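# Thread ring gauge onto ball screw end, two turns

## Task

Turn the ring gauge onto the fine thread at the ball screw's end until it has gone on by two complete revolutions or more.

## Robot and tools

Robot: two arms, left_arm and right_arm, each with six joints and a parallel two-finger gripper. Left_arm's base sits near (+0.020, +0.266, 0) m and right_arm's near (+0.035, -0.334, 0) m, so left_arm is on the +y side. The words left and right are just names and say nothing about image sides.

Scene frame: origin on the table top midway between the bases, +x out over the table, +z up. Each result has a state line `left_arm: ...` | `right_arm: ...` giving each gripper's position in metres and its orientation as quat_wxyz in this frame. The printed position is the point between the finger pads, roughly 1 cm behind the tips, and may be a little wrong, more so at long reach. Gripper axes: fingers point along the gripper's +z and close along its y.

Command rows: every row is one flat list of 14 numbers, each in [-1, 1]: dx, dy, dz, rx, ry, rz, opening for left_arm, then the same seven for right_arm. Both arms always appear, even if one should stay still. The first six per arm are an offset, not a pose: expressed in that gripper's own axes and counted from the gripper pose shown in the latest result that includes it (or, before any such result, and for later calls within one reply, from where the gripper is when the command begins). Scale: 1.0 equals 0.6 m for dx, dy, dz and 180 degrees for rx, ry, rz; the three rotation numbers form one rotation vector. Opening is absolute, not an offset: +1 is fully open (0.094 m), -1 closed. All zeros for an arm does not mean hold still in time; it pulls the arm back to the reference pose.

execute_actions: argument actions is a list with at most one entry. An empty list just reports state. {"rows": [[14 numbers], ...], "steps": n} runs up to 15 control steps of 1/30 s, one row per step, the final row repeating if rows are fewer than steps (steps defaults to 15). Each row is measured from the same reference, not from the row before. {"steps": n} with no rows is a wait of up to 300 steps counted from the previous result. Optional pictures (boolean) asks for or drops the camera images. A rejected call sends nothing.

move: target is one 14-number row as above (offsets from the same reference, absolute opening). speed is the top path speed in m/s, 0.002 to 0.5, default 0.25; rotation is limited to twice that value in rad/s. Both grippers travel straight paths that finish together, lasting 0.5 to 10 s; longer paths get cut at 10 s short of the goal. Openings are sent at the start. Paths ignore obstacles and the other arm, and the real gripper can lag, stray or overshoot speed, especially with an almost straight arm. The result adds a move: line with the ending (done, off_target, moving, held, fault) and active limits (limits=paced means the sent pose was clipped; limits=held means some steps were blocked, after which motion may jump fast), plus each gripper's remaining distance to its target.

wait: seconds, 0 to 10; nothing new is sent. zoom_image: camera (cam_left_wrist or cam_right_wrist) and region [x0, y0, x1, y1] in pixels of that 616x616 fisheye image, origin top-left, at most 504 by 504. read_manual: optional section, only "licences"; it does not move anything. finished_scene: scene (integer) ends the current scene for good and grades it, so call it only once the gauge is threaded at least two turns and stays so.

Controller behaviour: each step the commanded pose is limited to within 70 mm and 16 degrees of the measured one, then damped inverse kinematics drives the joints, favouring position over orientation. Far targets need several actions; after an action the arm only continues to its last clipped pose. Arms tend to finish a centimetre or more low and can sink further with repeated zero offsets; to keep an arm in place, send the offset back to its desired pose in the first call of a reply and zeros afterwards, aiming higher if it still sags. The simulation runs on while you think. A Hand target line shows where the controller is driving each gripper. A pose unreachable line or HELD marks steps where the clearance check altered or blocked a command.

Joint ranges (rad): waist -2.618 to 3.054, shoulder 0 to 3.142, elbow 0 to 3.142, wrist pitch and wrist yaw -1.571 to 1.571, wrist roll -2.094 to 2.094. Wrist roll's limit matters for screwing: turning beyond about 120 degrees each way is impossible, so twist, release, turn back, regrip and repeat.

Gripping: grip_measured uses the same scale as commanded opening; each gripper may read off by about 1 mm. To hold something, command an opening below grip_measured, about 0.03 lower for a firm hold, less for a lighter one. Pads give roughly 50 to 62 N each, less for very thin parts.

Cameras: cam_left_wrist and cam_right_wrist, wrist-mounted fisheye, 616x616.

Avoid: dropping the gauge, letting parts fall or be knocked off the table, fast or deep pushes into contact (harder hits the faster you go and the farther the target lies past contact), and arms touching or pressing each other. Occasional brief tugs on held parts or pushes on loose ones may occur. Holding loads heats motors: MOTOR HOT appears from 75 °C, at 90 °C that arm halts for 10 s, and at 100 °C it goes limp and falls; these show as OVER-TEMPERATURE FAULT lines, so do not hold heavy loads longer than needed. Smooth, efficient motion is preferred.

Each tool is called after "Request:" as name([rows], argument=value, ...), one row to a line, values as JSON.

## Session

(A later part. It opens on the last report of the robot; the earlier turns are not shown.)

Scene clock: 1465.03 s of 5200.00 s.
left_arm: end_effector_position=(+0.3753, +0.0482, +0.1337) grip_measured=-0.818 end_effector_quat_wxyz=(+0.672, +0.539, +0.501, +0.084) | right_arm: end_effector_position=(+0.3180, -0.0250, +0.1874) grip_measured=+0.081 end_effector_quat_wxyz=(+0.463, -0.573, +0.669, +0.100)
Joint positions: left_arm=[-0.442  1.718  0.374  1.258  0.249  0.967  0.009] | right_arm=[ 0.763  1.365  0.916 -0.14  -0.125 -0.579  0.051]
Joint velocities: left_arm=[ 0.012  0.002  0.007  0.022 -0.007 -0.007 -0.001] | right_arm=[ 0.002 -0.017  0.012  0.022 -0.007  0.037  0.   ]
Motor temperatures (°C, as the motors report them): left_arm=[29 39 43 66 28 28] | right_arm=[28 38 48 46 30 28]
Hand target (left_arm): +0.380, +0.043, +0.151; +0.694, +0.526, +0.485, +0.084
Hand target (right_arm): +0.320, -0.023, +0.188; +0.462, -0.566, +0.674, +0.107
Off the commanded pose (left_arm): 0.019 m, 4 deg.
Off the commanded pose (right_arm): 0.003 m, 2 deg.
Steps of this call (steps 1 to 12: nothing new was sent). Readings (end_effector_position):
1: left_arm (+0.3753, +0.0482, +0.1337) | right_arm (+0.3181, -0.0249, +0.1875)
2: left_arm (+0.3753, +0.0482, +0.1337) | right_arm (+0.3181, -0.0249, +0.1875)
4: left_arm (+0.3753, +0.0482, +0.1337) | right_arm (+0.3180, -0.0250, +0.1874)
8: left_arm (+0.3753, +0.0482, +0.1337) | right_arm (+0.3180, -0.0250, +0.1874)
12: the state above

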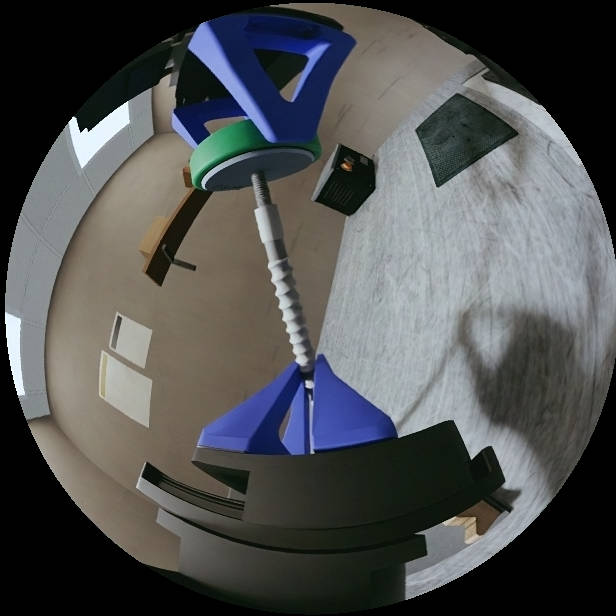

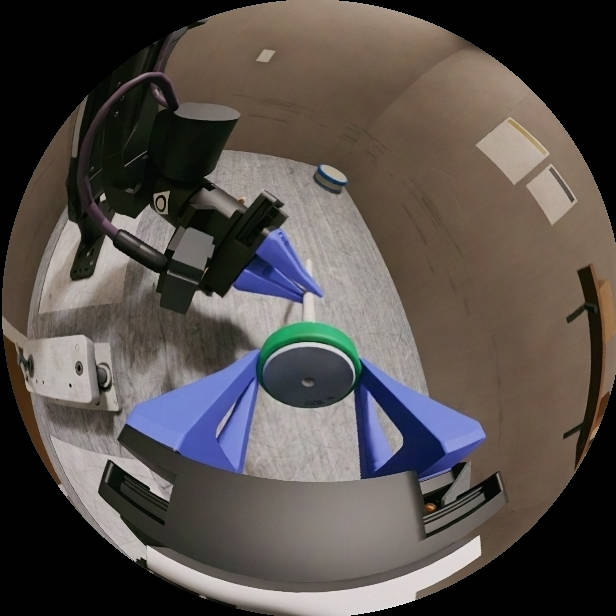

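Request:
execute_actions([
  {"rows": [[-0.019,0.025,0.0095,-0.0145,-0.014,0,-0.95,-0.0037,-0.0034,0.0033,0.001,-0.0016,0.0778,0.04],[-0.019,0.025,0.0095,-0.0145,-0.014,0,-0.95,-0.0037,-0.0034,0.0033,0.001,-0.0016,0.09,0.04],[-0.019,0.025,0.0095,-0.0145,-0.014,0,-0.95,-0.0037,-0.0034,0.0033,0.001,-0.0016,0.1022,0.04],[-0.019,0.025,0.0095,-0.0145,-0.014,0,-0.95,-0.0037,-0.0034,0.0033,0.001,-0.0016,0.1144,0.04],[-0.019,0.025,0.0095,-0.0145,-0.014,0,-0.95,-0.0037,-0.0034,0.0033,0.001,-0.0016,0.1267,0.04],[-0.019,0.025,0.0095,-0.0145,-0.014,0,-0.95,-0.0037,-0.0034,0.0033,0.001,-0.0016,0.1389,0.04],[-0.019,0.025,0.0095,-0.0145,-0.014,0,-0.95,-0.0037,-0.0034,0.0033,0.001,-0.0016,0.1511,0.04],[-0.019,0.025,0.0095,-0.0145,-0.014,0,-0.95,-0.0037,-0.0034,0.0033,0.001,-0.0016,0.1633,0.04],[-0.019,0.025,0.0095,-0.0145,-0.014,0,-0.95,-0.0037,-0.0034,0.0033,0.001,-0.0016,0.1756,0.04],[-0.019,0.025,0.0095,-0.0145,-0.014,0,-0.95,-0.0037,-0.0034,0.0033,0.001,-0.0016,0.1878,0.04],[-0.019,0.025,0.0095,-0.0145,-0.014,0,-0.95,-0.0037,-0.0034,0.0033,0.001,-0.0016,0.2,0.04],[-0.019,0.025,0.0095,-0.0145,-0.014,0,-0.95,-0.0037,-0.0034,0.0033,0.001,-0.0016,0.2122,0.04],[-0.019,0.025,0.0095,-0.0145,-0.014,0,-0.95,-0.0037,-0.0034,0.0033,0.001,-0.0016,0.2244,0.04],[-0.019,0.025,0.0095,-0.0145,-0.014,0,-0.95,-0.0037,-0.0034,0.0033,0.001,-0.0016,0.2367,0.04],[-0.019,0.025,0.0095,-0.0145,-0.014,0,-0.95,-0.0037,-0.0034,0.0033,0.001,-0.0016,0.2489,0.04]], "steps": 15},
], pictures=false)

Request:
execute_actions([
  {"steps": 12},
], pictures=false)

Request:
execute_actions([
  {"rows": [[-0.019,0.025,0.0095,-0.0145,-0.014,0,-0.95,-0.0051,0,0.0033,-0.0003,-0.0019,0.0778,0.04],[-0.019,0.025,0.0095,-0.0145,-0.014,0,-0.95,-0.0051,0,0.0033,-0.0003,-0.0019,0.09,0.04],[-0.019,0.025,0.0095,-0.0145,-0.014,0,-0.95,-0.0051,0,0.0033,-0.0003,-0.0019,0.1022,0.04],[-0.019,0.025,0.0095,-0.0145,-0.014,0,-0.95,-0.0051,0,0.0033,-0.0003,-0.0019,0.1144,0.04],[-0.019,0.025,0.0095,-0.0145,-0.014,0,-0.95,-0.0051,0,0.0033,-0.0003,-0.0019,0.1267,0.04],[-0.019,0.025,0.0095,-0.0145,-0.014,0,-0.95,-0.0051,0,0.0033,-0.0003,-0.0019,0.1389,0.04],[-0.019,0.025,0.0095,-0.0145,-0.014,0,-0.95,-0.0051,0,0.0033,-0.0003,-0.0019,0.1511,0.04],[-0.019,0.025,0.0095,-0.0145,-0.014,0,-0.95,-0.0051,0,0.0033,-0.0003,-0.0019,0.1633,0.04],[-0.019,0.025,0.0095,-0.0145,-0.014,0,-0.95,-0.0051,0,0.0033,-0.0003,-0.0019,0.1756,0.04],[-0.019,0.025,0.0095,-0.0145,-0.014,0,-0.95,-0.0051,0,0.0033,-0.0003,-0.0019,0.1878,0.04],[-0.019,0.025,0.0095,-0.0145,-0.014,0,-0.95,-0.0051,0,0.0033,-0.0003,-0.0019,0.2,0.04],[-0.019,0.025,0.0095,-0.0145,-0.014,0,-0.95,-0.0051,0,0.0033,-0.0003,-0.0019,0.2122,0.04],[-0.019,0.025,0.0095,-0.0145,-0.014,0,-0.95,-0.0051,0,0.0033,-0.0003,-0.0019,0.2244,0.04],[-0.019,0.025,0.0095,-0.0145,-0.014,0,-0.95,-0.0051,0,0.0033,-0.0003,-0.0019,0.2367,0.04],[-0.019,0.025,0.0095,-0.0145,-0.014,0,-0.95,-0.0051,0,0.0033,-0.0003,-0.0019,0.2489,0.04]], "steps": 15},
], pictures=false)

Request:
execute_actions([
  {"steps": 12},
], pictures=false)

Request:
execute_actions([
  {"rows": [[-0.019,0.025,0.0095,-0.0145,-0.014,0,-0.95,-0.0038,0.0034,0.0033,-0.0015,-0.0012,0.0778,0.04],[-0.019,0.025,0.0095,-0.0145,-0.014,0,-0.95,-0.0038,0.0034,0.0033,-0.0015,-0.0012,0.09,0.04],[-0.019,0.025,0.0095,-0.0145,-0.014,0,-0.95,-0.0038,0.0034,0.0033,-0.0015,-0.0012,0.1022,0.04],[-0.019,0.025,0.0095,-0.0145,-0.014,0,-0.95,-0.0038,0.0034,0.0033,-0.0015,-0.0012,0.1144,0.04],[-0.019,0.025,0.0095,-0.0145,-0.014,0,-0.95,-0.0038,0.0034,0.0033,-0.0015,-0.0012,0.1267,0.04],[-0.019,0.025,0.0095,-0.0145,-0.014,0,-0.95,-0.0038,0.0034,0.0033,-0.0015,-0.0012,0.1389,0.04],[-0.019,0.025,0.0095,-0.0145,-0.014,0,-0.95,-0.0038,0.0034,0.0033,-0.0015,-0.0012,0.1511,0.04],[-0.019,0.025,0.0095,-0.0145,-0.014,0,-0.95,-0.0038,0.0034,0.0033,-0.0015,-0.0012,0.1633,0.04],[-0.019,0.025,0.0095,-0.0145,-0.014,0,-0.95,-0.0038,0.0034,0.0033,-0.0015,-0.0012,0.1756,0.04],[-0.019,0.025,0.0095,-0.0145,-0.014,0,-0.95,-0.0038,0.0034,0.0033,-0.0015,-0.0012,0.1878,0.04],[-0.019,0.025,0.0095,-0.0145,-0.014,0,-0.95,-0.0038,0.0034,0.0033,-0.0015,-0.0012,0.2,0.04],[-0.019,0.025,0.0095,-0.0145,-0.014,0,-0.95,-0.0038,0.0034,0.0033,-0.0015,-0.0012,0.2122,0.04],[-0.019,0.025,0.0095,-0.0145,-0.014,0,-0.95,-0.0038,0.0034,0.0033,-0.0015,-0.0012,0.2244,0.04],[-0.019,0.025,0.0095,-0.0145,-0.014,0,-0.95,-0.0038,0.0034,0.0033,-0.0015,-0.0012,0.2367,0.04],[-0.019,0.025,0.0095,-0.0145,-0.014,0,-0.95,-0.0038,0.0034,0.0033,-0.0015,-0.0012,0.2489,0.04]], "steps": 15},
], pictures=false)

Request:
execute_actions([
  {"steps": 12},
], pictures=false)

Request:
execute_actions([
  {"rows": [[-0.019,0.025,0.0095,-0.0145,-0.014,0,-0.95,-0.0005,0.005,0.0033,-0.0019,0.0001,0.06,0.04],[-0.019,0.025,0.0095,-0.0145,-0.014,0,-0.95,-0.0005,0.005,0.0033,-0.0019,0.0001,0.072,0.04],[-0.019,0.025,0.0095,-0.0145,-0.014,0,-0.95,-0.0005,0.005,0.0033,-0.0019,0.0001,0.084,0.04],[-0.019,0.025,0.0095,-0.0145,-0.014,0,-0.95,-0.0005,0.005,0.0033,-0.0019,0.0001,0.096,0.04],[-0.019,0.025,0.0095,-0.0145,-0.014,0,-0.95,-0.0005,0.005,0.0033,-0.0019,0.0001,0.108,0.04],[-0.019,0.025,0.0095,-0.0145,-0.014,0,-0.95,-0.0005,0.005,0.0033,-0.0019,0.0001,0.12,0.04],[-0.019,0.025,0.0095,-0.0145,-0.014,0,-0.95,-0.0005,0.005,0.0033,-0.0019,0.0001,0.132,0.04]], "steps": 15},
], pictures=false)

Request:
wait(seconds=0.3)

Request:
zoom_image(camera="cam_left_wrist", region=[190, 90, 310, 210])

Scene clock: 1520.80 s of 5200.00 s.
left_arm: end_effector_position=(+0.3753, +0.0482, +0.1337) grip_measured=-0.818 end_effector_quat_wxyz=(+0.672, +0.539, +0.501, +0.084) | right_arm: end_effector_position=(+0.3179, -0.0249, +0.1874) grip_measured=+0.080 end_effector_quat_wxyz=(+0.413, -0.353, +0.807, +0.232)
Joint positions: left_arm=[-0.442  1.718  0.374  1.258  0.249  0.967  0.009] | right_arm=[ 0.763  1.365  0.916 -0.14  -0.126  0.014  0.051]
Joint velocities: left_arm=[-0.012 -0.027 -0.007 -0.037 -0.007 -0.051 -0.   ] | right_arm=[-0.012 -0.007  0.002  0.007 -0.037  1.092 -0.002]
Motor temperatures (°C, as the motors report them): left_arm=[29 39 43 67 28 28] | right_arm=[28 38 48 46 30 28]
Hand target (left_arm): +0.380, +0.044, +0.152; +0.694, +0.526, +0.484, +0.084
Hand target (right_arm): +0.321, -0.023, +0.189; +0.393, -0.283, +0.833, +0.268
Off the commanded pose (left_arm): 0.020 m, 4 deg.
Off the commanded pose (right_arm): 0.004 m, 11 deg.
Steps of this call (steps 1 to 90: nothing new was sent; then 52.27 s passed at rest; steps 91 to 105: all 15 steps of this action). Readings (end_effector_position):
91: left_arm (+0.3753, +0.0482, +0.1337) | right_arm (+0.3180, -0.0250, +0.1874)
92: left_arm (+0.3753, +0.0482, +0.1337) | right_arm (+0.3180, -0.0250, +0.1874)
94: left_arm (+0.3753, +0.0482, +0.1337) | right_arm (+0.3180, -0.0250, +0.1874)
98: left_arm (+0.3753, +0.0482, +0.1337) | right_arm (+0.3180, -0.0250, +0.1874)
105: the state above

Scene clock: 1521.20 s of 5200.00 s.
left_arm: end_effector_position=(+0.3753, +0.0482, +0.1337) grip_measured=-0.818 end_effector_quat_wxyz=(+0.672, +0.539, +0.501, +0.084) | right_arm: end_effector_position=(+0.3178, -0.0248, +0.1875) grip_measured=+0.080 end_effector_quat_wxyz=(+0.394, -0.290, +0.831, +0.263)
Joint positions: left_arm=[-0.442  1.718  0.374  1.258  0.249  0.967  0.009] | right_arm=[ 0.763  1.365  0.916 -0.14  -0.127  0.168  0.051]
Joint velocities: left_arm=[-0.017  0.022 -0.002  0.066 -0.007  0.022 -0.   ] | right_arm=[ 0.012 -0.012 -0.002 -0.037 -0.037  0.11  -0.001]
Motor temperatures (°C, as the motors report them): left_arm=[29 39 43 67 28 28] | right_arm=[28 38 48 46 30 28]
Hand target (left_arm): +0.380, +0.044, +0.152; +0.694, +0.526, +0.484, +0.084
Hand target (right_arm): +0.321, -0.023, +0.189; +0.393, -0.283, +0.833, +0.268
Off the commanded pose (left_arm): 0.020 m, 4 deg.
Off the commanded pose (right_arm): 0.004 m, 2 deg.
Steps of this call (steps 1 to 12: nothing new was sent). Readings (end_effector_position):
1: left_arm (+0.3753, +0.0482, +0.1337) | right_arm (+0.3179, -0.0249, +0.1874)
2: left_arm (+0.3753, +0.0482, +0.1337) | right_arm (+0.3179, -0.0249, +0.1874)
4: left_arm (+0.3753, +0.0482, +0.1337) | right_arm (+0.3179, -0.0249, +0.1874)
8: left_arm (+0.3753, +0.0482, +0.1337) | right_arm (+0.3179, -0.0249, +0.1874)
12: the state above

Scene clock: 1521.70 s of 5200.00 s.
left_arm: end_effector_position=(+0.3753, +0.0482, +0.1337) grip_measured=-0.818 end_effector_quat_wxyz=(+0.672, +0.539, +0.501, +0.084) | right_arm: end_effector_position=(+0.3176, -0.0246, +0.1875) grip_measured=+0.080 end_effector_quat_wxyz=(+0.299, -0.033, +0.880, +0.368)
Joint positions: left_arm=[-0.442  1.718  0.374  1.258  0.249  0.967  0.009] | right_arm=[ 0.763  1.365  0.916 -0.14  -0.129  0.766  0.051]
Joint velocities: left_arm=[-0.007 -0.012 -0.007  0.022 -0.051  0.037 -0.001] | right_arm=[ 0.002  0.002 -0.007 -0.022 -0.007  1.165 -0.   ]
Motor temperatures (°C, as the motors report them): left_arm=[29 39 43 67 28 28] | right_arm=[28 38 48 46 30 28]
Hand target (left_arm): +0.380, +0.044, +0.152; +0.694, +0.526, +0.484, +0.084
Hand target (right_arm): +0.320, -0.023, +0.189; +0.268, +0.040, +0.879, +0.393
Off the commanded pose (left_arm): 0.020 m, 4 deg.
Off the commanded pose (right_arm): 0.004 m, 11 deg.
Steps of this call (steps 1 to 15: all 15 steps of this action). Readings (end_effector_position):
1: left_arm (+0.3753, +0.0482, +0.1337) | right_arm (+0.3178, -0.0248, +0.1875)
2: left_arm (+0.3753, +0.0482, +0.1337) | right_arm (+0.3177, -0.0247, +0.1875)
4: left_arm (+0.3753, +0.0482, +0.1337) | right_arm (+0.3177, -0.0247, +0.1875)
8: left_arm (+0.3753, +0.0482, +0.1337) | right_arm (+0.3176, -0.0246, +0.1875)
15: the state above

Scene clock: 1522.10 s of 5200.00 s.
left_arm: end_effector_position=(+0.3753, +0.0482, +0.1337) grip_measured=-0.818 end_effector_quat_wxyz=(+0.672, +0.539, +0.501, +0.084) | right_arm: end_effector_position=(+0.3175, -0.0245, +0.1875) grip_measured=+0.080 end_effector_quat_wxyz=(+0.269, +0.035, +0.880, +0.390)
Joint positions: left_arm=[-0.442  1.718  0.374  1.258  0.249  0.967  0.009] | right_arm=[ 0.763  1.365  0.916 -0.14  -0.129  0.92   0.051]
Joint velocities: left_arm=[ 0.002 -0.022  0.022  0.007  0.037  0.022  0.001] | right_arm=[-0.002  0.007 -0.002  0.051  0.022  0.022  0.001]
Motor temperatures (°C, as the motors report them): left_arm=[29 39 43 67 28 28] | right_arm=[28 38 48 46 30 28]
Hand target (left_arm): +0.380, +0.044, +0.152; +0.694, +0.526, +0.484, +0.084
Hand target (right_arm): +0.320, -0.023, +0.189; +0.268, +0.041, +0.879, +0.393
Off the commanded pose (left_arm): 0.020 m, 4 deg.
Off the commanded pose (right_arm): 0.004 m, 2 deg.
Steps of this call (steps 1 to 12: nothing new was sent). Readings (end_effector_position):
1: left_arm (+0.3753, +0.0482, +0.1337) | right_arm (+0.3176, -0.0246, +0.1875)
2: left_arm (+0.3753, +0.0482, +0.1337) | right_arm (+0.3176, -0.0246, +0.1875)
4: left_arm (+0.3753, +0.0482, +0.1337) | right_arm (+0.3175, -0.0245, +0.1875)
8: left_arm (+0.3753, +0.0482, +0.1337) | right_arm (+0.3175, -0.0245, +0.1875)
12: the state above

Scene clock: 1522.60 s of 5200.00 s.
left_arm: end_effector_position=(+0.3752, +0.0481, +0.1336) grip_measured=-0.818 end_effector_quat_wxyz=(+0.672, +0.539, +0.501, +0.084) | right_arm: end_effector_position=(+0.3172, -0.0243, +0.1876) grip_measured=+0.080 end_effector_quat_wxyz=(+0.141, +0.293, +0.830, +0.453)
Joint positions: left_arm=[-0.442  1.718  0.374  1.258  0.25   0.967  0.009] | right_arm=[ 0.763  1.365  0.916 -0.14  -0.131  1.52   0.051]
Joint velocities: left_arm=[ 0.002  0.002  0.002  0.007  0.037  0.007 -0.002] | right_arm=[ 0.007  0.007 -0.002 -0.022 -0.066  1.062  0.   ]
Motor temperatures (°C, as the motors report them): left_arm=[29 39 43 67 28 28] | right_arm=[28 38 48 46 30 28]
Hand target (left_arm): +0.380, +0.044, +0.152; +0.694, +0.526, +0.484, +0.084
Hand target (right_arm): +0.320, -0.022, +0.189; +0.103, +0.360, +0.803, +0.465
Off the commanded pose (left_arm): 0.020 m, 4 deg.
Off the commanded pose (right_arm): 0.004 m, 10 deg.
Steps of this call (steps 1 to 15: all 15 steps of this action). Readings (end_effector_position):
1: left_arm (+0.3753, +0.0482, +0.1337) | right_arm (+0.3174, -0.0244, +0.1875)
2: left_arm (+0.3753, +0.0482, +0.1337) | right_arm (+0.3173, -0.0244, +0.1875)
4: left_arm (+0.3753, +0.0482, +0.1337) | right_arm (+0.3173, -0.0243, +0.1875)
8: left_arm (+0.3753, +0.0482, +0.1336) | right_arm (+0.3173, -0.0243, +0.1875)
15: the state above

Scene clock: 1523.00 s of 5200.00 s.
left_arm: end_effector_position=(+0.3752, +0.0481, +0.1335) grip_measured=-0.818 end_effector_quat_wxyz=(+0.672, +0.539, +0.501, +0.084) | right_arm: end_effector_position=(+0.3173, -0.0242, +0.1877) grip_measured=+0.080 end_effector_quat_wxyz=(+0.106, +0.355, +0.806, +0.462)
Joint positions: left_arm=[-0.442  1.718  0.374  1.257  0.25   0.967  0.009] | right_arm=[ 0.763  1.365  0.916 -0.139 -0.131  1.673  0.051]
Joint velocities: left_arm=[ 0.007  0.007  0.002  0.007  0.051 -0.007  0.   ] | right_arm=[ 0.012  0.007 -0.017 -0.022 -0.125  0.037  0.   ]
Motor temperatures (°C, as the motors report them): left_arm=[29 39 43 67 28 28] | right_arm=[28 38 48 46 30 28]
Hand target (left_arm): +0.380, +0.044, +0.152; +0.694, +0.526, +0.484, +0.084
Hand target (right_arm): +0.320, -0.023, +0.189; +0.103, +0.360, +0.803, +0.465
Off the commanded pose (left_arm): 0.020 m, 4 deg.
Off the commanded pose (right_arm): 0.004 m, 2 deg.
Steps of this call (steps 1 to 12: nothing new was sent). Readings (end_effector_position):
1: left_arm (+0.3752, +0.0481, +0.1335) | right_arm (+0.3172, -0.0243, +0.1876)
2: left_arm (+0.3752, +0.0481, +0.1335) | right_arm (+0.3172, -0.0243, +0.1876)
4: left_arm (+0.3752, +0.0481, +0.1335) | right_arm (+0.3172, -0.0243, +0.1876)
8: left_arm (+0.3752, +0.0481, +0.1335) | right_arm (+0.3173, -0.0242, +0.1877)
12: the state above

Scene clock: 1523.50 s of 5200.00 s.
left_arm: end_effector_position=(+0.3751, +0.0480, +0.1335) grip_measured=-0.818 end_effector_quat_wxyz=(+0.672, +0.539, +0.501, +0.084) | right_arm: end_effector_position=(+0.3173, -0.0240, +0.1879) grip_measured=+0.080 end_effector_quat_wxyz=(+0.017, +0.500, +0.724, +0.474)
Joint positions: left_arm=[-0.442  1.718  0.374  1.257  0.251  0.967  0.009] | right_arm=[ 0.763  1.365  0.916 -0.138 -0.132  2.05   0.051]
Joint velocities: left_arm=[-0.002 -0.007  0.007 -0.007 -0.022 -0.037  0.   ] | right_arm=[-0.007  0.002  0.022  0.066  0.037  0.198 -0.002]
Motor temperatures (°C, as the motors report them): left_arm=[29 39 43 67 28 28] | right_arm=[28 38 48 46 30 28]
Hand target (left_arm): +0.380, +0.043, +0.152; +0.694, +0.526, +0.484, +0.083
Hand target (right_arm): +0.320, -0.022, +0.189; +0.010, +0.509, +0.717, +0.476
Off the commanded pose (left_arm): 0.020 m, 4 deg.
Off the commanded pose (right_arm): 0.003 m, 2 deg.
joint sent to its limit (right arm) — the command would take joint 6 (wrist roll) past its upper limit, so that joint was sent only as far as its limit.
Steps of this call (steps 1 to 15: all 15 steps of this action). Readings (end_effector_position):
1: left_arm (+0.3752, +0.0481, +0.1335) | right_arm (+0.3173, -0.0241, +0.1878)
2: left_arm (+0.3752, +0.0481, +0.1335) | right_arm (+0.3173, -0.0241, +0.1878)
4: left_arm (+0.3751, +0.0480, +0.1335) | right_arm (+0.3172, -0.0241, +0.1878)
8: left_arm (+0.3751, +0.0480, +0.1335) | right_arm (+0.3173, -0.0241, +0.1878)
15: the state above

Scene clock: 1523.80 s of 5200.00 s.
left_arm: end_effector_position=(+0.3751, +0.0480, +0.1335) grip_measured=-0.818 end_effector_quat_wxyz=(+0.672, +0.539, +0.501, +0.084) | right_arm: end_effector_position=(+0.3173, -0.0240, +0.1879) grip_measured=+0.080 end_effector_quat_wxyz=(+0.012, +0.508, +0.719, +0.475)
Joint positions: left_arm=[-0.442  1.718  0.374  1.257  0.251  0.967  0.009] | right_arm=[ 0.763  1.365  0.916 -0.138 -0.132  2.074  0.051]
Joint velocities: left_arm=[-0.002 -0.007  0.007  0.022 -0.051 -0.037 -0.001] | right_arm=[-0.012 -0.002  0.007 -0.007 -0.051 -0.037  0.001]
Motor temperatures (°C, as the motors report them): left_arm=[29 39 43 67 28 28] | right_arm=[28 38 48 46 30 28]
Hand target (left_arm): +0.380, +0.043, +0.152; +0.694, +0.526, +0.484, +0.083
Hand target (right_arm): +0.320, -0.022, +0.189; +0.010, +0.509, +0.717, +0.476
Off the commanded pose (left_arm): 0.020 m, 4 deg.
Off the commanded pose (right_arm): 0.003 m, 1 deg.
Steps of this call (steps 1 to 9: nothing new was sent). Readings (end_effector_position):
1: left_arm (+0.3751, +0.0480, +0.1335) | right_arm (+0.3173, -0.0240, +0.1879)
2: left_arm (+0.3751, +0.0480, +0.1335) | right_arm (+0.3173, -0.0240, +0.1879)
4: left_arm (+0.3751, +0.0480, +0.1335) | right_arm (+0.3173, -0.0240, +0.1879)
8: left_arm (+0.3751, +0.0480, +0.1335) | right_arm (+0.3173, -0.0240, +0.1879)
9: the state above

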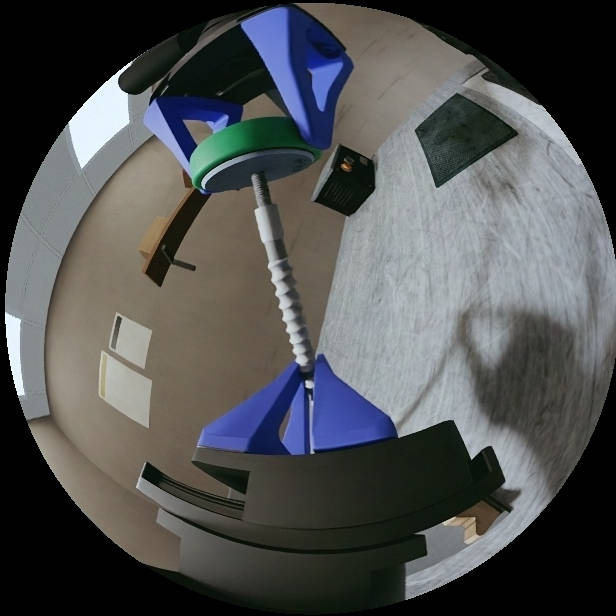

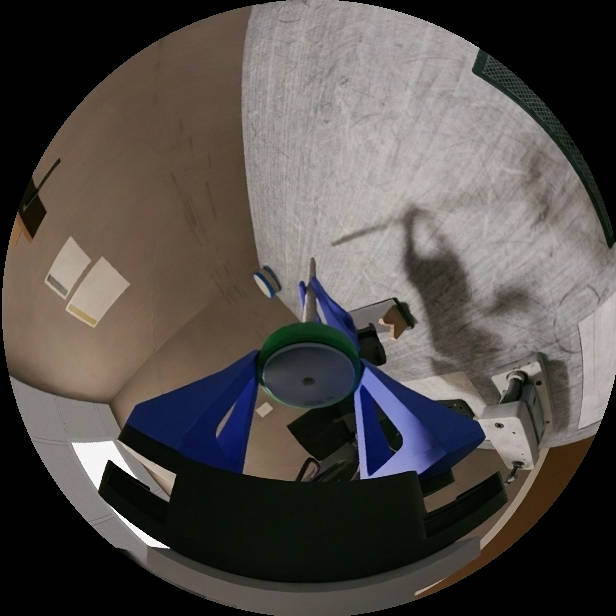

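Region (190, 90, 310, 210) of cam_left_wrist's 616x616 image, scaled by 4.200, with more detail than that image has.

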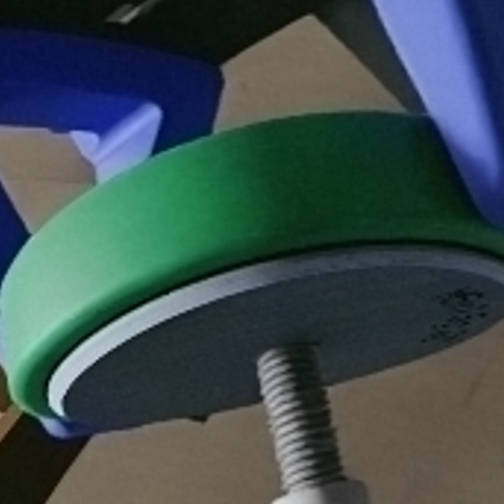

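Request:
execute_actions([
  {"rows": [[-0.019,0.025,0.0095,-0.0145,-0.014,0,-0.95,0.0024,0.0044,0.0005,-0.0011,0.0006,-0.003,0.06],[-0.019,0.025,0.0095,-0.0145,-0.014,0,-0.95,0.0024,0.0044,0.0005,-0.0011,0.0006,-0.003,0.08],[-0.019,0.025,0.0095,-0.0145,-0.014,0,-0.95,0.0024,0.0044,0.0005,-0.0011,0.0006,-0.003,0.1],[-0.019,0.025,0.0095,-0.0145,-0.014,0,-0.95,0.0024,0.0044,0.0005,-0.0011,0.0006,-0.003,0.14],[-0.019,0.025,0.0095,-0.0145,-0.014,0,-0.95,0.0024,0.0044,0.0005,-0.0011,0.0006,-0.003,0.2],[-0.019,0.025,0.0095,-0.0145,-0.014,0,-0.95,0.0024,0.0044,0.0005,-0.0011,0.0006,-0.003,0.3]], "steps": 10},
], pictures=false)

Request:
execute_actions([
  {"rows": [[-0.019,0.025,0.0095,-0.0145,-0.014,0,-0.95,0.0024,0.0044,0.0005,0,0,-0.5,0.3]], "steps": 15},
], pictures=false)

Request:
execute_actions([
  {"rows": [[-0.019,0.025,0.0095,-0.0145,-0.014,0,-0.95,-0.0018,0.0047,0.0005,0,0,-0.5,0.3]], "steps": 15},
], pictures=false)

Request:
execute_actions([
  {"steps": 12},
], pictures=false)

Scene clock: 1547.37 s of 5200.00 s.
left_arm: end_effector_position=(+0.3751, +0.0480, +0.1335) grip_measured=-0.818 end_effector_quat_wxyz=(+0.672, +0.539, +0.501, +0.084) | right_arm: end_effector_position=(+0.3173, -0.0240, +0.1879) grip_measured=+0.297 end_effector_quat_wxyz=(+0.011, +0.509, +0.718, +0.475)
Joint positions: left_arm=[-0.442  1.718  0.374  1.257  0.251  0.967  0.009] | right_arm=[ 0.763  1.365  0.916 -0.138 -0.132  2.076  0.061]
Joint velocities: left_arm=[-0.017  0.012 -0.012 -0.037 -0.022  0.007 -0.   ] | right_arm=[ 0.002 -0.007 -0.012  0.037  0.022  0.007  0.   ]
Motor temperatures (°C, as the motors report them): left_arm=[29 39 43 67 28 28] | right_arm=[28 38 48 46 30 28]
Hand target (left_arm): +0.380, +0.043, +0.152; +0.694, +0.526, +0.484, +0.083
Hand target (right_arm): +0.319, -0.023, +0.190; +0.014, +0.504, +0.720, +0.476
Off the commanded pose (left_arm): 0.020 m, 4 deg.
Off the commanded pose (right_arm): 0.003 m, 1 deg.
Steps of this call (steps 1 to 90: nothing new was sent; then 20.23 s passed at rest; steps 91 to 100: all 10 steps of this action). Readings (end_effector_position):
91: left_arm (+0.3751, +0.0480, +0.1335) | right_arm (+0.3173, -0.0240, +0.1879)
92: left_arm (+0.3751, +0.0480, +0.1335) | right_arm (+0.3173, -0.0240, +0.1879)
94: left_arm (+0.3751, +0.0480, +0.1335) | right_arm (+0.3173, -0.0240, +0.1879)
98: left_arm (+0.3751, +0.0480, +0.1335) | right_arm (+0.3173, -0.0240, +0.1879)
100: the state above

Scene clock: 1547.87 s of 5200.00 s.
left_arm: end_effector_position=(+0.3751, +0.0480, +0.1335) grip_measured=-0.818 end_effector_quat_wxyz=(+0.672, +0.539, +0.501, +0.084) | right_arm: end_effector_position=(+0.3178, -0.0245, +0.1879) grip_measured=+0.297 end_effector_quat_wxyz=(+0.170, +0.242, +0.846, +0.443)
Joint positions: left_arm=[-0.442  1.718  0.374  1.257  0.251  0.967  0.009] | right_arm=[ 0.763  1.365  0.916 -0.138 -0.128  1.398  0.061]
Joint velocities: left_arm=[-0.002  0.002 -0.002  0.007  0.066  0.022  0.001] | right_arm=[ 0.002 -0.002  0.012  0.022  0.022 -1.326 -0.   ]
Motor temperatures (°C, as the motors report them): left_arm=[29 39 43 67 28 28] | right_arm=[28 38 48 46 30 28]
Hand target (left_arm): +0.380, +0.043, +0.152; +0.694, +0.526, +0.484, +0.083
Hand target (right_arm): +0.319, -0.023, +0.190; +0.218, +0.154, +0.866, +0.424
Off the commanded pose (left_arm): 0.020 m, 4 deg.
Off the commanded pose (right_arm): 0.003 m, 51 deg; orientation clipped at the last step of the last action.
Steps of this call (steps 1 to 15: all 15 steps of this action). Readings (end_effector_position):
1: left_arm (+0.3751, +0.0480, +0.1335) | right_arm (+0.3173, -0.0241, +0.1879)
2: left_arm (+0.3751, +0.0480, +0.1335) | right_arm (+0.3173, -0.0241, +0.1879)
4: left_arm (+0.3751, +0.0480, +0.1335) | right_arm (+0.3175, -0.0242, +0.1879)
8: left_arm (+0.3751, +0.0480, +0.1335) | right_arm (+0.3176, -0.0243, +0.1879)
15: the state above

Scene clock: 1548.37 s of 5200.00 s.
left_arm: end_effector_position=(+0.3751, +0.0480, +0.1335) grip_measured=-0.818 end_effector_quat_wxyz=(+0.672, +0.539, +0.501, +0.084) | right_arm: end_effector_position=(+0.3181, -0.0247, +0.1878) grip_measured=+0.297 end_effector_quat_wxyz=(+0.311, -0.059, +0.878, +0.358)
Joint positions: left_arm=[-0.442  1.718  0.374  1.257  0.251  0.967  0.009] | right_arm=[ 0.763  1.365  0.916 -0.138 -0.126  0.705  0.061]
Joint velocities: left_arm=[-0.002  0.012 -0.007 -0.022 -0.066  0.022 -0.001] | right_arm=[-0.012  0.002  0.007 -0.081  0.037 -1.311  0.   ]
Motor temperatures (°C, as the motors report them): left_arm=[29 39 43 67 28 28] | right_arm=[28 38 48 46 30 28]
Hand target (left_arm): +0.380, +0.043, +0.152; +0.694, +0.526, +0.484, +0.083
Hand target (right_arm): +0.320, -0.024, +0.190; +0.350, -0.148, +0.867, +0.323
Off the commanded pose (left_arm): 0.020 m, 4 deg.
Off the commanded pose (right_arm): 0.003 m, 50 deg; orientation clipped at the last step of the last action.
Steps of this call (steps 1 to 15: all 15 steps of this action). Readings (end_effector_position):
1: left_arm (+0.3751, +0.0480, +0.1335) | right_arm (+0.3179, -0.0245, +0.1879)
2: left_arm (+0.3751, +0.0480, +0.1335) | right_arm (+0.3179, -0.0245, +0.1879)
4: left_arm (+0.3751, +0.0480, +0.1335) | right_arm (+0.3179, -0.0245, +0.1879)
8: left_arm (+0.3751, +0.0480, +0.1335) | right_arm (+0.3179, -0.0245, +0.1879)
15: the state above

Scene clock: 1548.77 s of 5200.00 s.
left_arm: end_effector_position=(+0.3751, +0.0480, +0.1335) grip_measured=-0.818 end_effector_quat_wxyz=(+0.672, +0.539, +0.501, +0.084) | right_arm: end_effector_position=(+0.3183, -0.0249, +0.1878) grip_measured=+0.297 end_effector_quat_wxyz=(+0.343, -0.139, +0.869, +0.328)
Joint positions: left_arm=[-0.442  1.718  0.374  1.257  0.251  0.967  0.009] | right_arm=[ 0.763  1.365  0.916 -0.138 -0.124  0.522  0.061]
Joint velocities: left_arm=[0.007 0.017 0.007 0.007 0.007 0.007 0.001] | right_arm=[-0.012  0.007 -0.017  0.007 -0.007 -0.066 -0.   ]
Motor temperatures (°C, as the motors report them): left_arm=[29 39 43 67 28 28] | right_arm=[28 38 48 46 30 28]
Hand target (left_arm): +0.380, +0.043, +0.152; +0.694, +0.526, +0.484, +0.083
Hand target (right_arm): +0.320, -0.024, +0.190; +0.350, -0.148, +0.867, +0.323
Off the commanded pose (left_arm): 0.020 m, 4 deg.
Off the commanded pose (right_arm): 0.003 m, 40 deg; orientation clipped at the last step of the last action.
Steps of this call (steps 1 to 12: nothing new was sent). Readings (end_effector_position):
1: left_arm (+0.3751, +0.0480, +0.1335) | right_arm (+0.3181, -0.0247, +0.1878)
2: left_arm (+0.3751, +0.0480, +0.1335) | right_arm (+0.3182, -0.0248, +0.1878)
4: left_arm (+0.3751, +0.0480, +0.1335) | right_arm (+0.3182, -0.0248, +0.1878)
8: left_arm (+0.3751, +0.0480, +0.1335) | right_arm (+0.3183, -0.0248, +0.1878)
12: the state above

Request:
execute_actions([
  {"rows": [[-0.019,0.025,0.0095,-0.0145,-0.014,0,-0.95,-0.0056,0.0003,0.0005,0,0,-0.5,0.3]], "steps": 15},
], pictures=false)

Request:
execute_actions([
  {"rows": [[-0.019,0.025,0.0095,-0.0145,-0.014,0,-0.95,-0.0045,-0.0033,0.0005,0,0,-0.5,0.3]], "steps": 15},
], pictures=false)

Request:
execute_actions([
  {"rows": [[-0.019,0.025,0.0095,-0.0145,-0.014,0,-0.95,-0.0014,-0.0054,0.0005,0,0,-0.5,0.3]], "steps": 15},
], pictures=false)

Request:
execute_actions([
  {"rows": [[-0.019,0.025,0.0095,-0.0145,-0.014,0,-0.95,0.0023,-0.0051,0.0005,0,0,-0.165,0.3]], "steps": 15},
], pictures=false)

Request:
wait(seconds=0.3)

Request:
zoom_image(camera="cam_right_wrist", region=[240, 250, 380, 410])

Request:
zoom_image(camera="cam_left_wrist", region=[190, 90, 310, 210])

Scene clock: 1570.07 s of 5200.00 s.
left_arm: end_effector_position=(+0.3751, +0.0480, +0.1335) grip_measured=-0.818 end_effector_quat_wxyz=(+0.672, +0.539, +0.501, +0.084) | right_arm: end_effector_position=(+0.3191, -0.0255, +0.1878) grip_measured=+0.297 end_effector_quat_wxyz=(+0.436, -0.432, +0.767, +0.186)
Joint positions: left_arm=[-0.442  1.718  0.374  1.257  0.251  0.967  0.009] | right_arm=[ 0.763  1.365  0.916 -0.138 -0.119 -0.189  0.061]
Joint velocities: left_arm=[ 0.007 -0.002  0.002  0.022 -0.022 -0.037 -0.   ] | right_arm=[ 0.007 -0.017 -0.012 -0.037  0.081 -1.385  0.   ]
Motor temperatures (°C, as the motors report them): left_arm=[29 39 43 67 28 28] | right_arm=[28 38 48 46 30 28]
Hand target (left_arm): +0.380, +0.043, +0.152; +0.694, +0.526, +0.484, +0.083
Hand target (right_arm): +0.321, -0.025, +0.190; +0.456, -0.507, +0.719, +0.138
Off the commanded pose (left_arm): 0.020 m, 4 deg.
Off the commanded pose (right_arm): 0.003 m, 49 deg; orientation clipped at the last step of the last action.
Steps of this call (steps 1 to 90: nothing new was sent; then 17.80 s passed at rest; steps 91 to 105: all 15 steps of this action). Readings (end_effector_position):
91: left_arm (+0.3751, +0.0480, +0.1335) | right_arm (+0.3184, -0.0250, +0.1878)
92: left_arm (+0.3751, +0.0480, +0.1335) | right_arm (+0.3185, -0.0250, +0.1878)
94: left_arm (+0.3751, +0.0480, +0.1335) | right_arm (+0.3185, -0.0251, +0.1878)
98: left_arm (+0.3751, +0.0480, +0.1335) | right_arm (+0.3187, -0.0251, +0.1878)
105: the state above

Scene clock: 1570.57 s of 5200.00 s.
left_arm: end_effector_position=(+0.3751, +0.0480, +0.1335) grip_measured=-0.818 end_effector_quat_wxyz=(+0.672, +0.539, +0.501, +0.084) | right_arm: end_effector_position=(+0.3207, -0.0269, +0.1876) grip_measured=+0.297 end_effector_quat_wxyz=(-0.474, +0.672, -0.569, -0.015)
Joint positions: left_arm=[-0.442  1.718  0.374  1.257  0.251  0.967  0.009] | right_arm=[ 0.763  1.365  0.916 -0.138 -0.107 -0.907  0.061]
Joint velocities: left_arm=[ 0.007 -0.032 -0.007 -0.022 -0.037 -0.007  0.   ] | right_arm=[-0.007  0.022 -0.002 -0.037 -0.007 -1.355 -0.001]
Motor temperatures (°C, as the motors report them): left_arm=[29 39 43 67 28 28] | right_arm=[28 38 48 46 30 28]
Hand target (left_arm): +0.380, +0.043, +0.152; +0.694, +0.526, +0.484, +0.083
Hand target (right_arm): +0.321, -0.025, +0.190; -0.475, +0.726, -0.497, +0.035
Off the commanded pose (left_arm): 0.020 m, 4 deg.
Off the commanded pose (right_arm): 0.003 m, 49 deg; orientation clipped at the last step of the last action.
Steps of this call (steps 1 to 15: all 15 steps of this action). Readings (end_effector_position):
1: left_arm (+0.3751, +0.0480, +0.1335) | right_arm (+0.3191, -0.0255, +0.1877)
2: left_arm (+0.3751, +0.0480, +0.1335) | right_arm (+0.3192, -0.0256, +0.1877)
4: left_arm (+0.3751, +0.0480, +0.1335) | right_arm (+0.3194, -0.0258, +0.1877)
8: left_arm (+0.3751, +0.0480, +0.1335) | right_arm (+0.3198, -0.0262, +0.1877)
15: the state above

Scene clock: 1571.07 s of 5200.00 s.
left_arm: end_effector_position=(+0.3751, +0.0480, +0.1335) grip_measured=-0.818 end_effector_quat_wxyz=(+0.672, +0.539, +0.501, +0.084) | right_arm: end_effector_position=(+0.3230, -0.0289, +0.1875) grip_measured=+0.297 end_effector_quat_wxyz=(-0.445, +0.829, -0.298, +0.160)
Joint positions: left_arm=[-0.442  1.718  0.374  1.257  0.251  0.967  0.009] | right_arm=[ 0.763  1.365  0.916 -0.138 -0.09  -1.63   0.061]
Joint velocities: left_arm=[ 0.007 -0.012  0.002 -0.037 -0.051 -0.051 -0.   ] | right_arm=[-0.027 -0.012  0.002 -0.007  0.022 -1.414  0.   ]
Motor temperatures (°C, as the motors report them): left_arm=[29 39 43 67 28 28] | right_arm=[28 38 48 46 30 28]
Hand target (left_arm): +0.380, +0.043, +0.152; +0.694, +0.526, +0.484, +0.083
Hand target (right_arm): +0.323, -0.026, +0.190; -0.428, +0.854, -0.212, +0.207
Off the commanded pose (left_arm): 0.020 m, 4 deg.
Off the commanded pose (right_arm): 0.004 m, 49 deg; orientation clipped at the last step of the last action.
Steps of this call (steps 1 to 15: all 15 steps of this action). Readings (end_effector_position):
1: left_arm (+0.3751, +0.0480, +0.1335) | right_arm (+0.3209, -0.0270, +0.1876)
2: left_arm (+0.3751, +0.0480, +0.1335) | right_arm (+0.3210, -0.0271, +0.1876)
4: left_arm (+0.3751, +0.0480, +0.1335) | right_arm (+0.3213, -0.0274, +0.1876)
8: left_arm (+0.3751, +0.0480, +0.1335) | right_arm (+0.3219, -0.0279, +0.1875)
15: the state above

Scene clock: 1571.57 s of 5200.00 s.
left_arm: end_effector_position=(+0.3751, +0.0480, +0.1335) grip_measured=-0.818 end_effector_quat_wxyz=(+0.672, +0.539, +0.501, +0.084) | right_arm: end_effector_position=(+0.3245, -0.0303, +0.1874) grip_measured=+0.297 end_effector_quat_wxyz=(-0.395, +0.875, -0.107, +0.261)
Joint positions: left_arm=[-0.442  1.718  0.374  1.257  0.251  0.967  0.009] | right_arm=[ 0.763  1.365  0.916 -0.138 -0.078 -2.085  0.061]
Joint velocities: left_arm=[ 0.007 -0.012  0.002  0.037  0.007 -0.051  0.   ] | right_arm=[-0.012  0.022 -0.002  0.037 -0.007 -0.168 -0.   ]
Motor temperatures (°C, as the motors report them): left_arm=[29 39 43 67 28 28] | right_arm=[28 38 48 46 30 28]
Hand target (left_arm): +0.380, +0.043, +0.152; +0.694, +0.526, +0.484, +0.083
Hand target (right_arm): +0.325, -0.028, +0.190; -0.392, +0.875, -0.094, +0.268
Off the commanded pose (left_arm): 0.020 m, 4 deg.
Off the commanded pose (right_arm): 0.003 m, 4 deg.
joint sent to its limit (right arm) — the command would take joint 6 (wrist roll) past its lower limit, so that joint was sent only as far as its limit.
Steps of this call (steps 1 to 15: all 15 steps of this action). Readings (end_effector_position):
1: left_arm (+0.3751, +0.0480, +0.1335) | right_arm (+0.3232, -0.0290, +0.1874)
2: left_arm (+0.3751, +0.0480, +0.1335) | right_arm (+0.3233, -0.0292, +0.1874)
4: left_arm (+0.3751, +0.0480, +0.1335) | right_arm (+0.3235, -0.0294, +0.1874)
8: left_arm (+0.3751, +0.0480, +0.1335) | right_arm (+0.3240, -0.0298, +0.1874)
15: the state above

Scene clock: 1571.87 s of 5200.00 s.
left_arm: end_effector_position=(+0.3751, +0.0480, +0.1335) grip_measured=-0.818 end_effector_quat_wxyz=(+0.672, +0.539, +0.501, +0.084) | right_arm: end_effector_position=(+0.3246, -0.0304, +0.1874) grip_measured=+0.297 end_effector_quat_wxyz=(-0.392, +0.876, -0.097, +0.265)
Joint positions: left_arm=[-0.442  1.718  0.374  1.257  0.251  0.967  0.009] | right_arm=[ 0.763  1.365  0.916 -0.138 -0.078 -2.107  0.061]
Joint velocities: left_arm=[ 0.012 -0.002 -0.002 -0.081 -0.051 -0.051  0.   ] | right_arm=[ 0.012  0.002  0.012  0.066 -0.007 -0.022  0.001]
Motor temperatures (°C, as the motors report them): left_arm=[29 39 43 67 28 28] | right_arm=[28 38 48 46 30 28]
Hand target (left_arm): +0.380, +0.043, +0.152; +0.694, +0.526, +0.484, +0.083
Hand target (right_arm): +0.325, -0.028, +0.190; -0.392, +0.875, -0.094, +0.268
Off the commanded pose (left_arm): 0.020 m, 4 deg.
Off the commanded pose (right_arm): 0.003 m, 2 deg.
Steps of this call (steps 1 to 9: nothing new was sent). Readings (end_effector_position):
1: left_arm (+0.3751, +0.0480, +0.1335) | right_arm (+0.3246, -0.0303, +0.1874)
2: left_arm (+0.3751, +0.0480, +0.1335) | right_arm (+0.3246, -0.0303, +0.1874)
4: left_arm (+0.3751, +0.0480, +0.1335) | right_arm (+0.3246, -0.0304, +0.1874)
8: left_arm (+0.3751, +0.0480, +0.1335) | right_arm (+0.3246, -0.0304, +0.1874)
9: the state above

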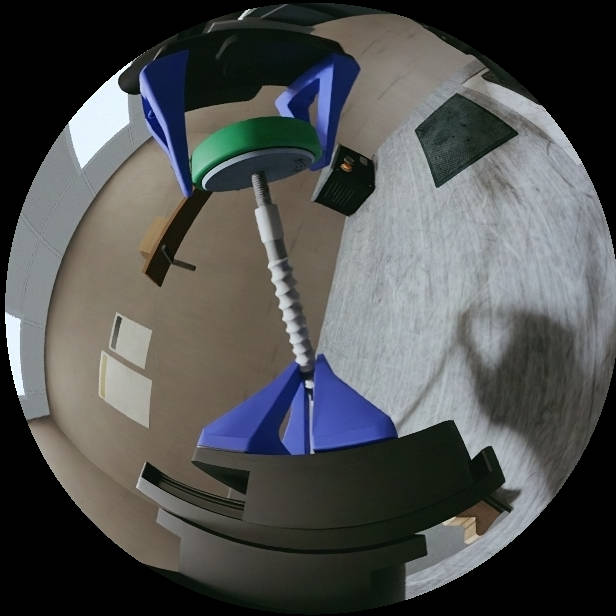

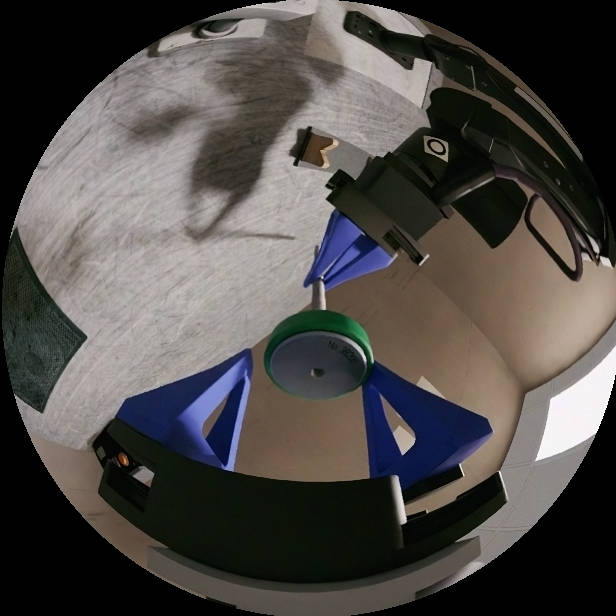

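Region (240, 250, 380, 410) of cam_right_wrist's 616x616 image, scaled by 3.150, with more detail than that image has; it fills the left 441 columns of this view, and the rest is white.

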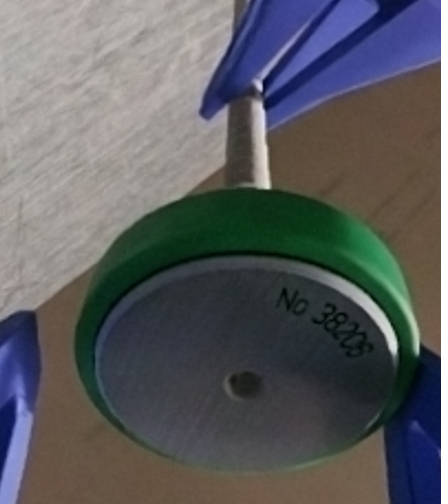

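Region (190, 90, 310, 210) of cam_left_wrist's 616x616 image, scaled by 4.200, with more detail than that image has.

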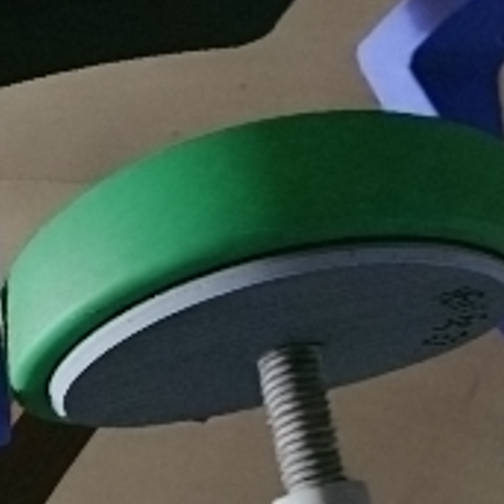

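Request:
execute_actions([
  {"rows": [[-0.019,0.025,0.0095,-0.0145,-0.014,0,-0.95,-0.003,-0.0075,0.0005,0.0035,-0.006,0.012,0.3],[-0.019,0.025,0.0095,-0.0145,-0.014,0,-0.95,-0.0055,-0.009,0.0005,0.005,-0.0086,0.012,0.3],[-0.019,0.025,0.0095,-0.0145,-0.014,0,-0.95,-0.008,-0.0105,0.0005,0.0066,-0.0112,0.012,0.3],[-0.019,0.025,0.0095,-0.0145,-0.014,0,-0.95,-0.0104,-0.012,0.0005,0.0082,-0.0138,0.012,0.3],[-0.019,0.025,0.0095,-0.0145,-0.014,0,-0.95,-0.0128,-0.0134,0.0005,0.0098,-0.0164,0.012,0.3]], "steps": 15},
], pictures=false)

Request:
wait(seconds=0.8)

Request:
zoom_image(camera="cam_right_wrist", region=[240, 250, 380, 410])

Scene clock: 1583.57 s of 5200.00 s.
left_arm: end_effector_position=(+0.3751, +0.0480, +0.1335) grip_measured=-0.818 end_effector_quat_wxyz=(+0.672, +0.539, +0.501, +0.084) | right_arm: end_effector_position=(+0.3186, -0.0251, +0.1878) grip_measured=+0.297 end_effector_quat_wxyz=(-0.407, +0.875, -0.098, +0.244)
Joint positions: left_arm=[-0.442  1.718  0.374  1.257  0.251  0.967  0.009] | right_arm=[ 0.763  1.365  0.916 -0.138 -0.123 -2.081  0.061]
Joint velocities: left_arm=[-0.007  0.007 -0.022  0.007  0.007  0.022  0.001] | right_arm=[ 0.012 -0.022  0.012  0.037 -0.007 -0.022 -0.   ]
Motor temperatures (°C, as the motors report them): left_arm=[29 39 43 68 28 28] | right_arm=[28 38 48 46 30 28]
Hand target (left_arm): +0.380, +0.043, +0.152; +0.694, +0.526, +0.484, +0.083
Hand target (right_arm): +0.318, -0.022, +0.190; -0.413, +0.874, -0.100, +0.237
Off the commanded pose (left_arm): 0.020 m, 4 deg.
Off the commanded pose (right_arm): 0.004 m, 1 deg.
Steps of this call (steps 1 to 90: nothing new was sent; then 8.20 s passed at rest; steps 91 to 105: all 15 steps of this action). Readings (end_effector_position):
91: left_arm (+0.3751, +0.0480, +0.1335) | right_arm (+0.3245, -0.0303, +0.1874)
92: left_arm (+0.3751, +0.0480, +0.1335) | right_arm (+0.3241, -0.0299, +0.1874)
94: left_arm (+0.3751, +0.0480, +0.1335) | right_arm (+0.3229, -0.0288, +0.1875)
98: left_arm (+0.3751, +0.0480, +0.1335) | right_arm (+0.3202, -0.0264, +0.1877)
105: the state above

Scene clock: 1584.37 s of 5200.00 s.
left_arm: end_effector_position=(+0.3751, +0.0480, +0.1335) grip_measured=-0.818 end_effector_quat_wxyz=(+0.672, +0.539, +0.501, +0.084) | right_arm: end_effector_position=(+0.3182, -0.0248, +0.1878) grip_measured=+0.297 end_effector_quat_wxyz=(-0.408, +0.875, -0.098, +0.243)
Joint positions: left_arm=[-0.442  1.718  0.374  1.257  0.251  0.967  0.009] | right_arm=[ 0.763  1.365  0.916 -0.138 -0.125 -2.08   0.061]
Joint velocities: left_arm=[ 0.017 -0.007  0.017 -0.037 -0.022  0.007 -0.   ] | right_arm=[ 0.017 -0.007  0.007 -0.022  0.037  0.022  0.   ]
Motor temperatures (°C, as the motors report them): left_arm=[29 39 43 68 28 28] | right_arm=[28 38 48 46 30 28]
Hand target (left_arm): +0.380, +0.043, +0.152; +0.694, +0.526, +0.484, +0.083
Hand target (right_arm): +0.318, -0.022, +0.190; -0.413, +0.874, -0.099, +0.237
Off the commanded pose (left_arm): 0.020 m, 4 deg.
Off the commanded pose (right_arm): 0.004 m, 1 deg.
Steps of this call (steps 1 to 24: nothing new was sent). Readings (end_effector_position):
1: left_arm (+0.3751, +0.0480, +0.1335) | right_arm (+0.3185, -0.0251, +0.1878)
2: left_arm (+0.3751, +0.0480, +0.1335) | right_arm (+0.3184, -0.0250, +0.1878)
4: left_arm (+0.3751, +0.0480, +0.1335) | right_arm (+0.3184, -0.0249, +0.1878)
8: left_arm (+0.3751, +0.0480, +0.1335) | right_arm (+0.3183, -0.0248, +0.1878)
24: the state above

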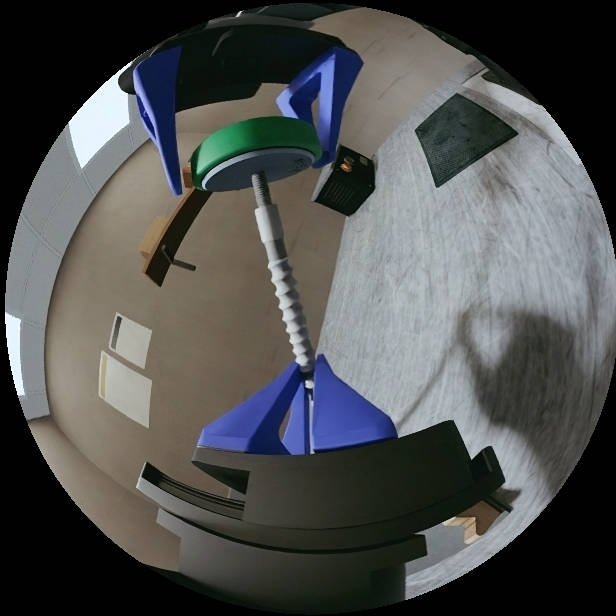

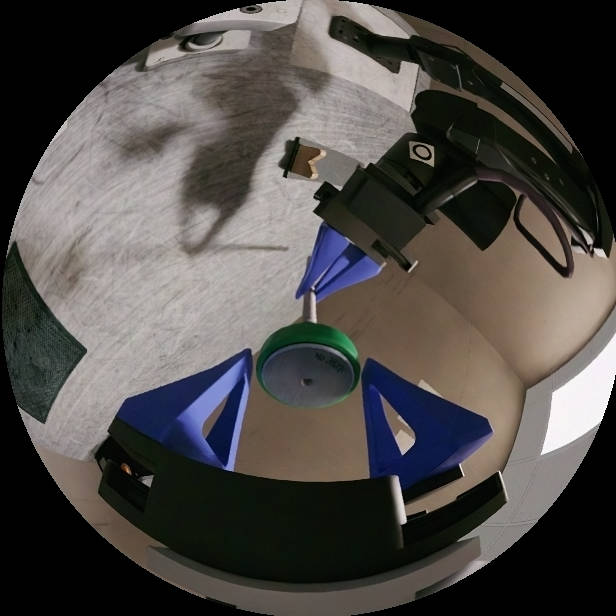

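Region (240, 250, 380, 410) of cam_right_wrist's 616x616 image, scaled by 3.150, with more detail than that image has; it fills the left 441 columns of this view, and the rest is white.

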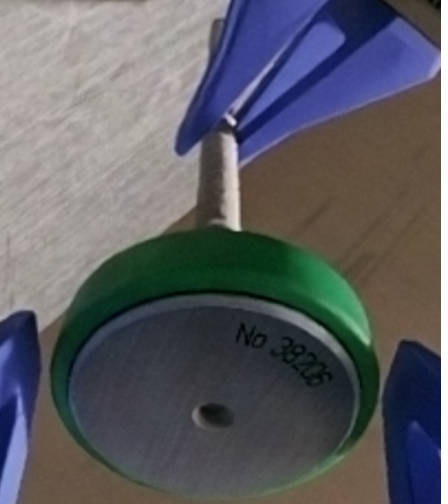

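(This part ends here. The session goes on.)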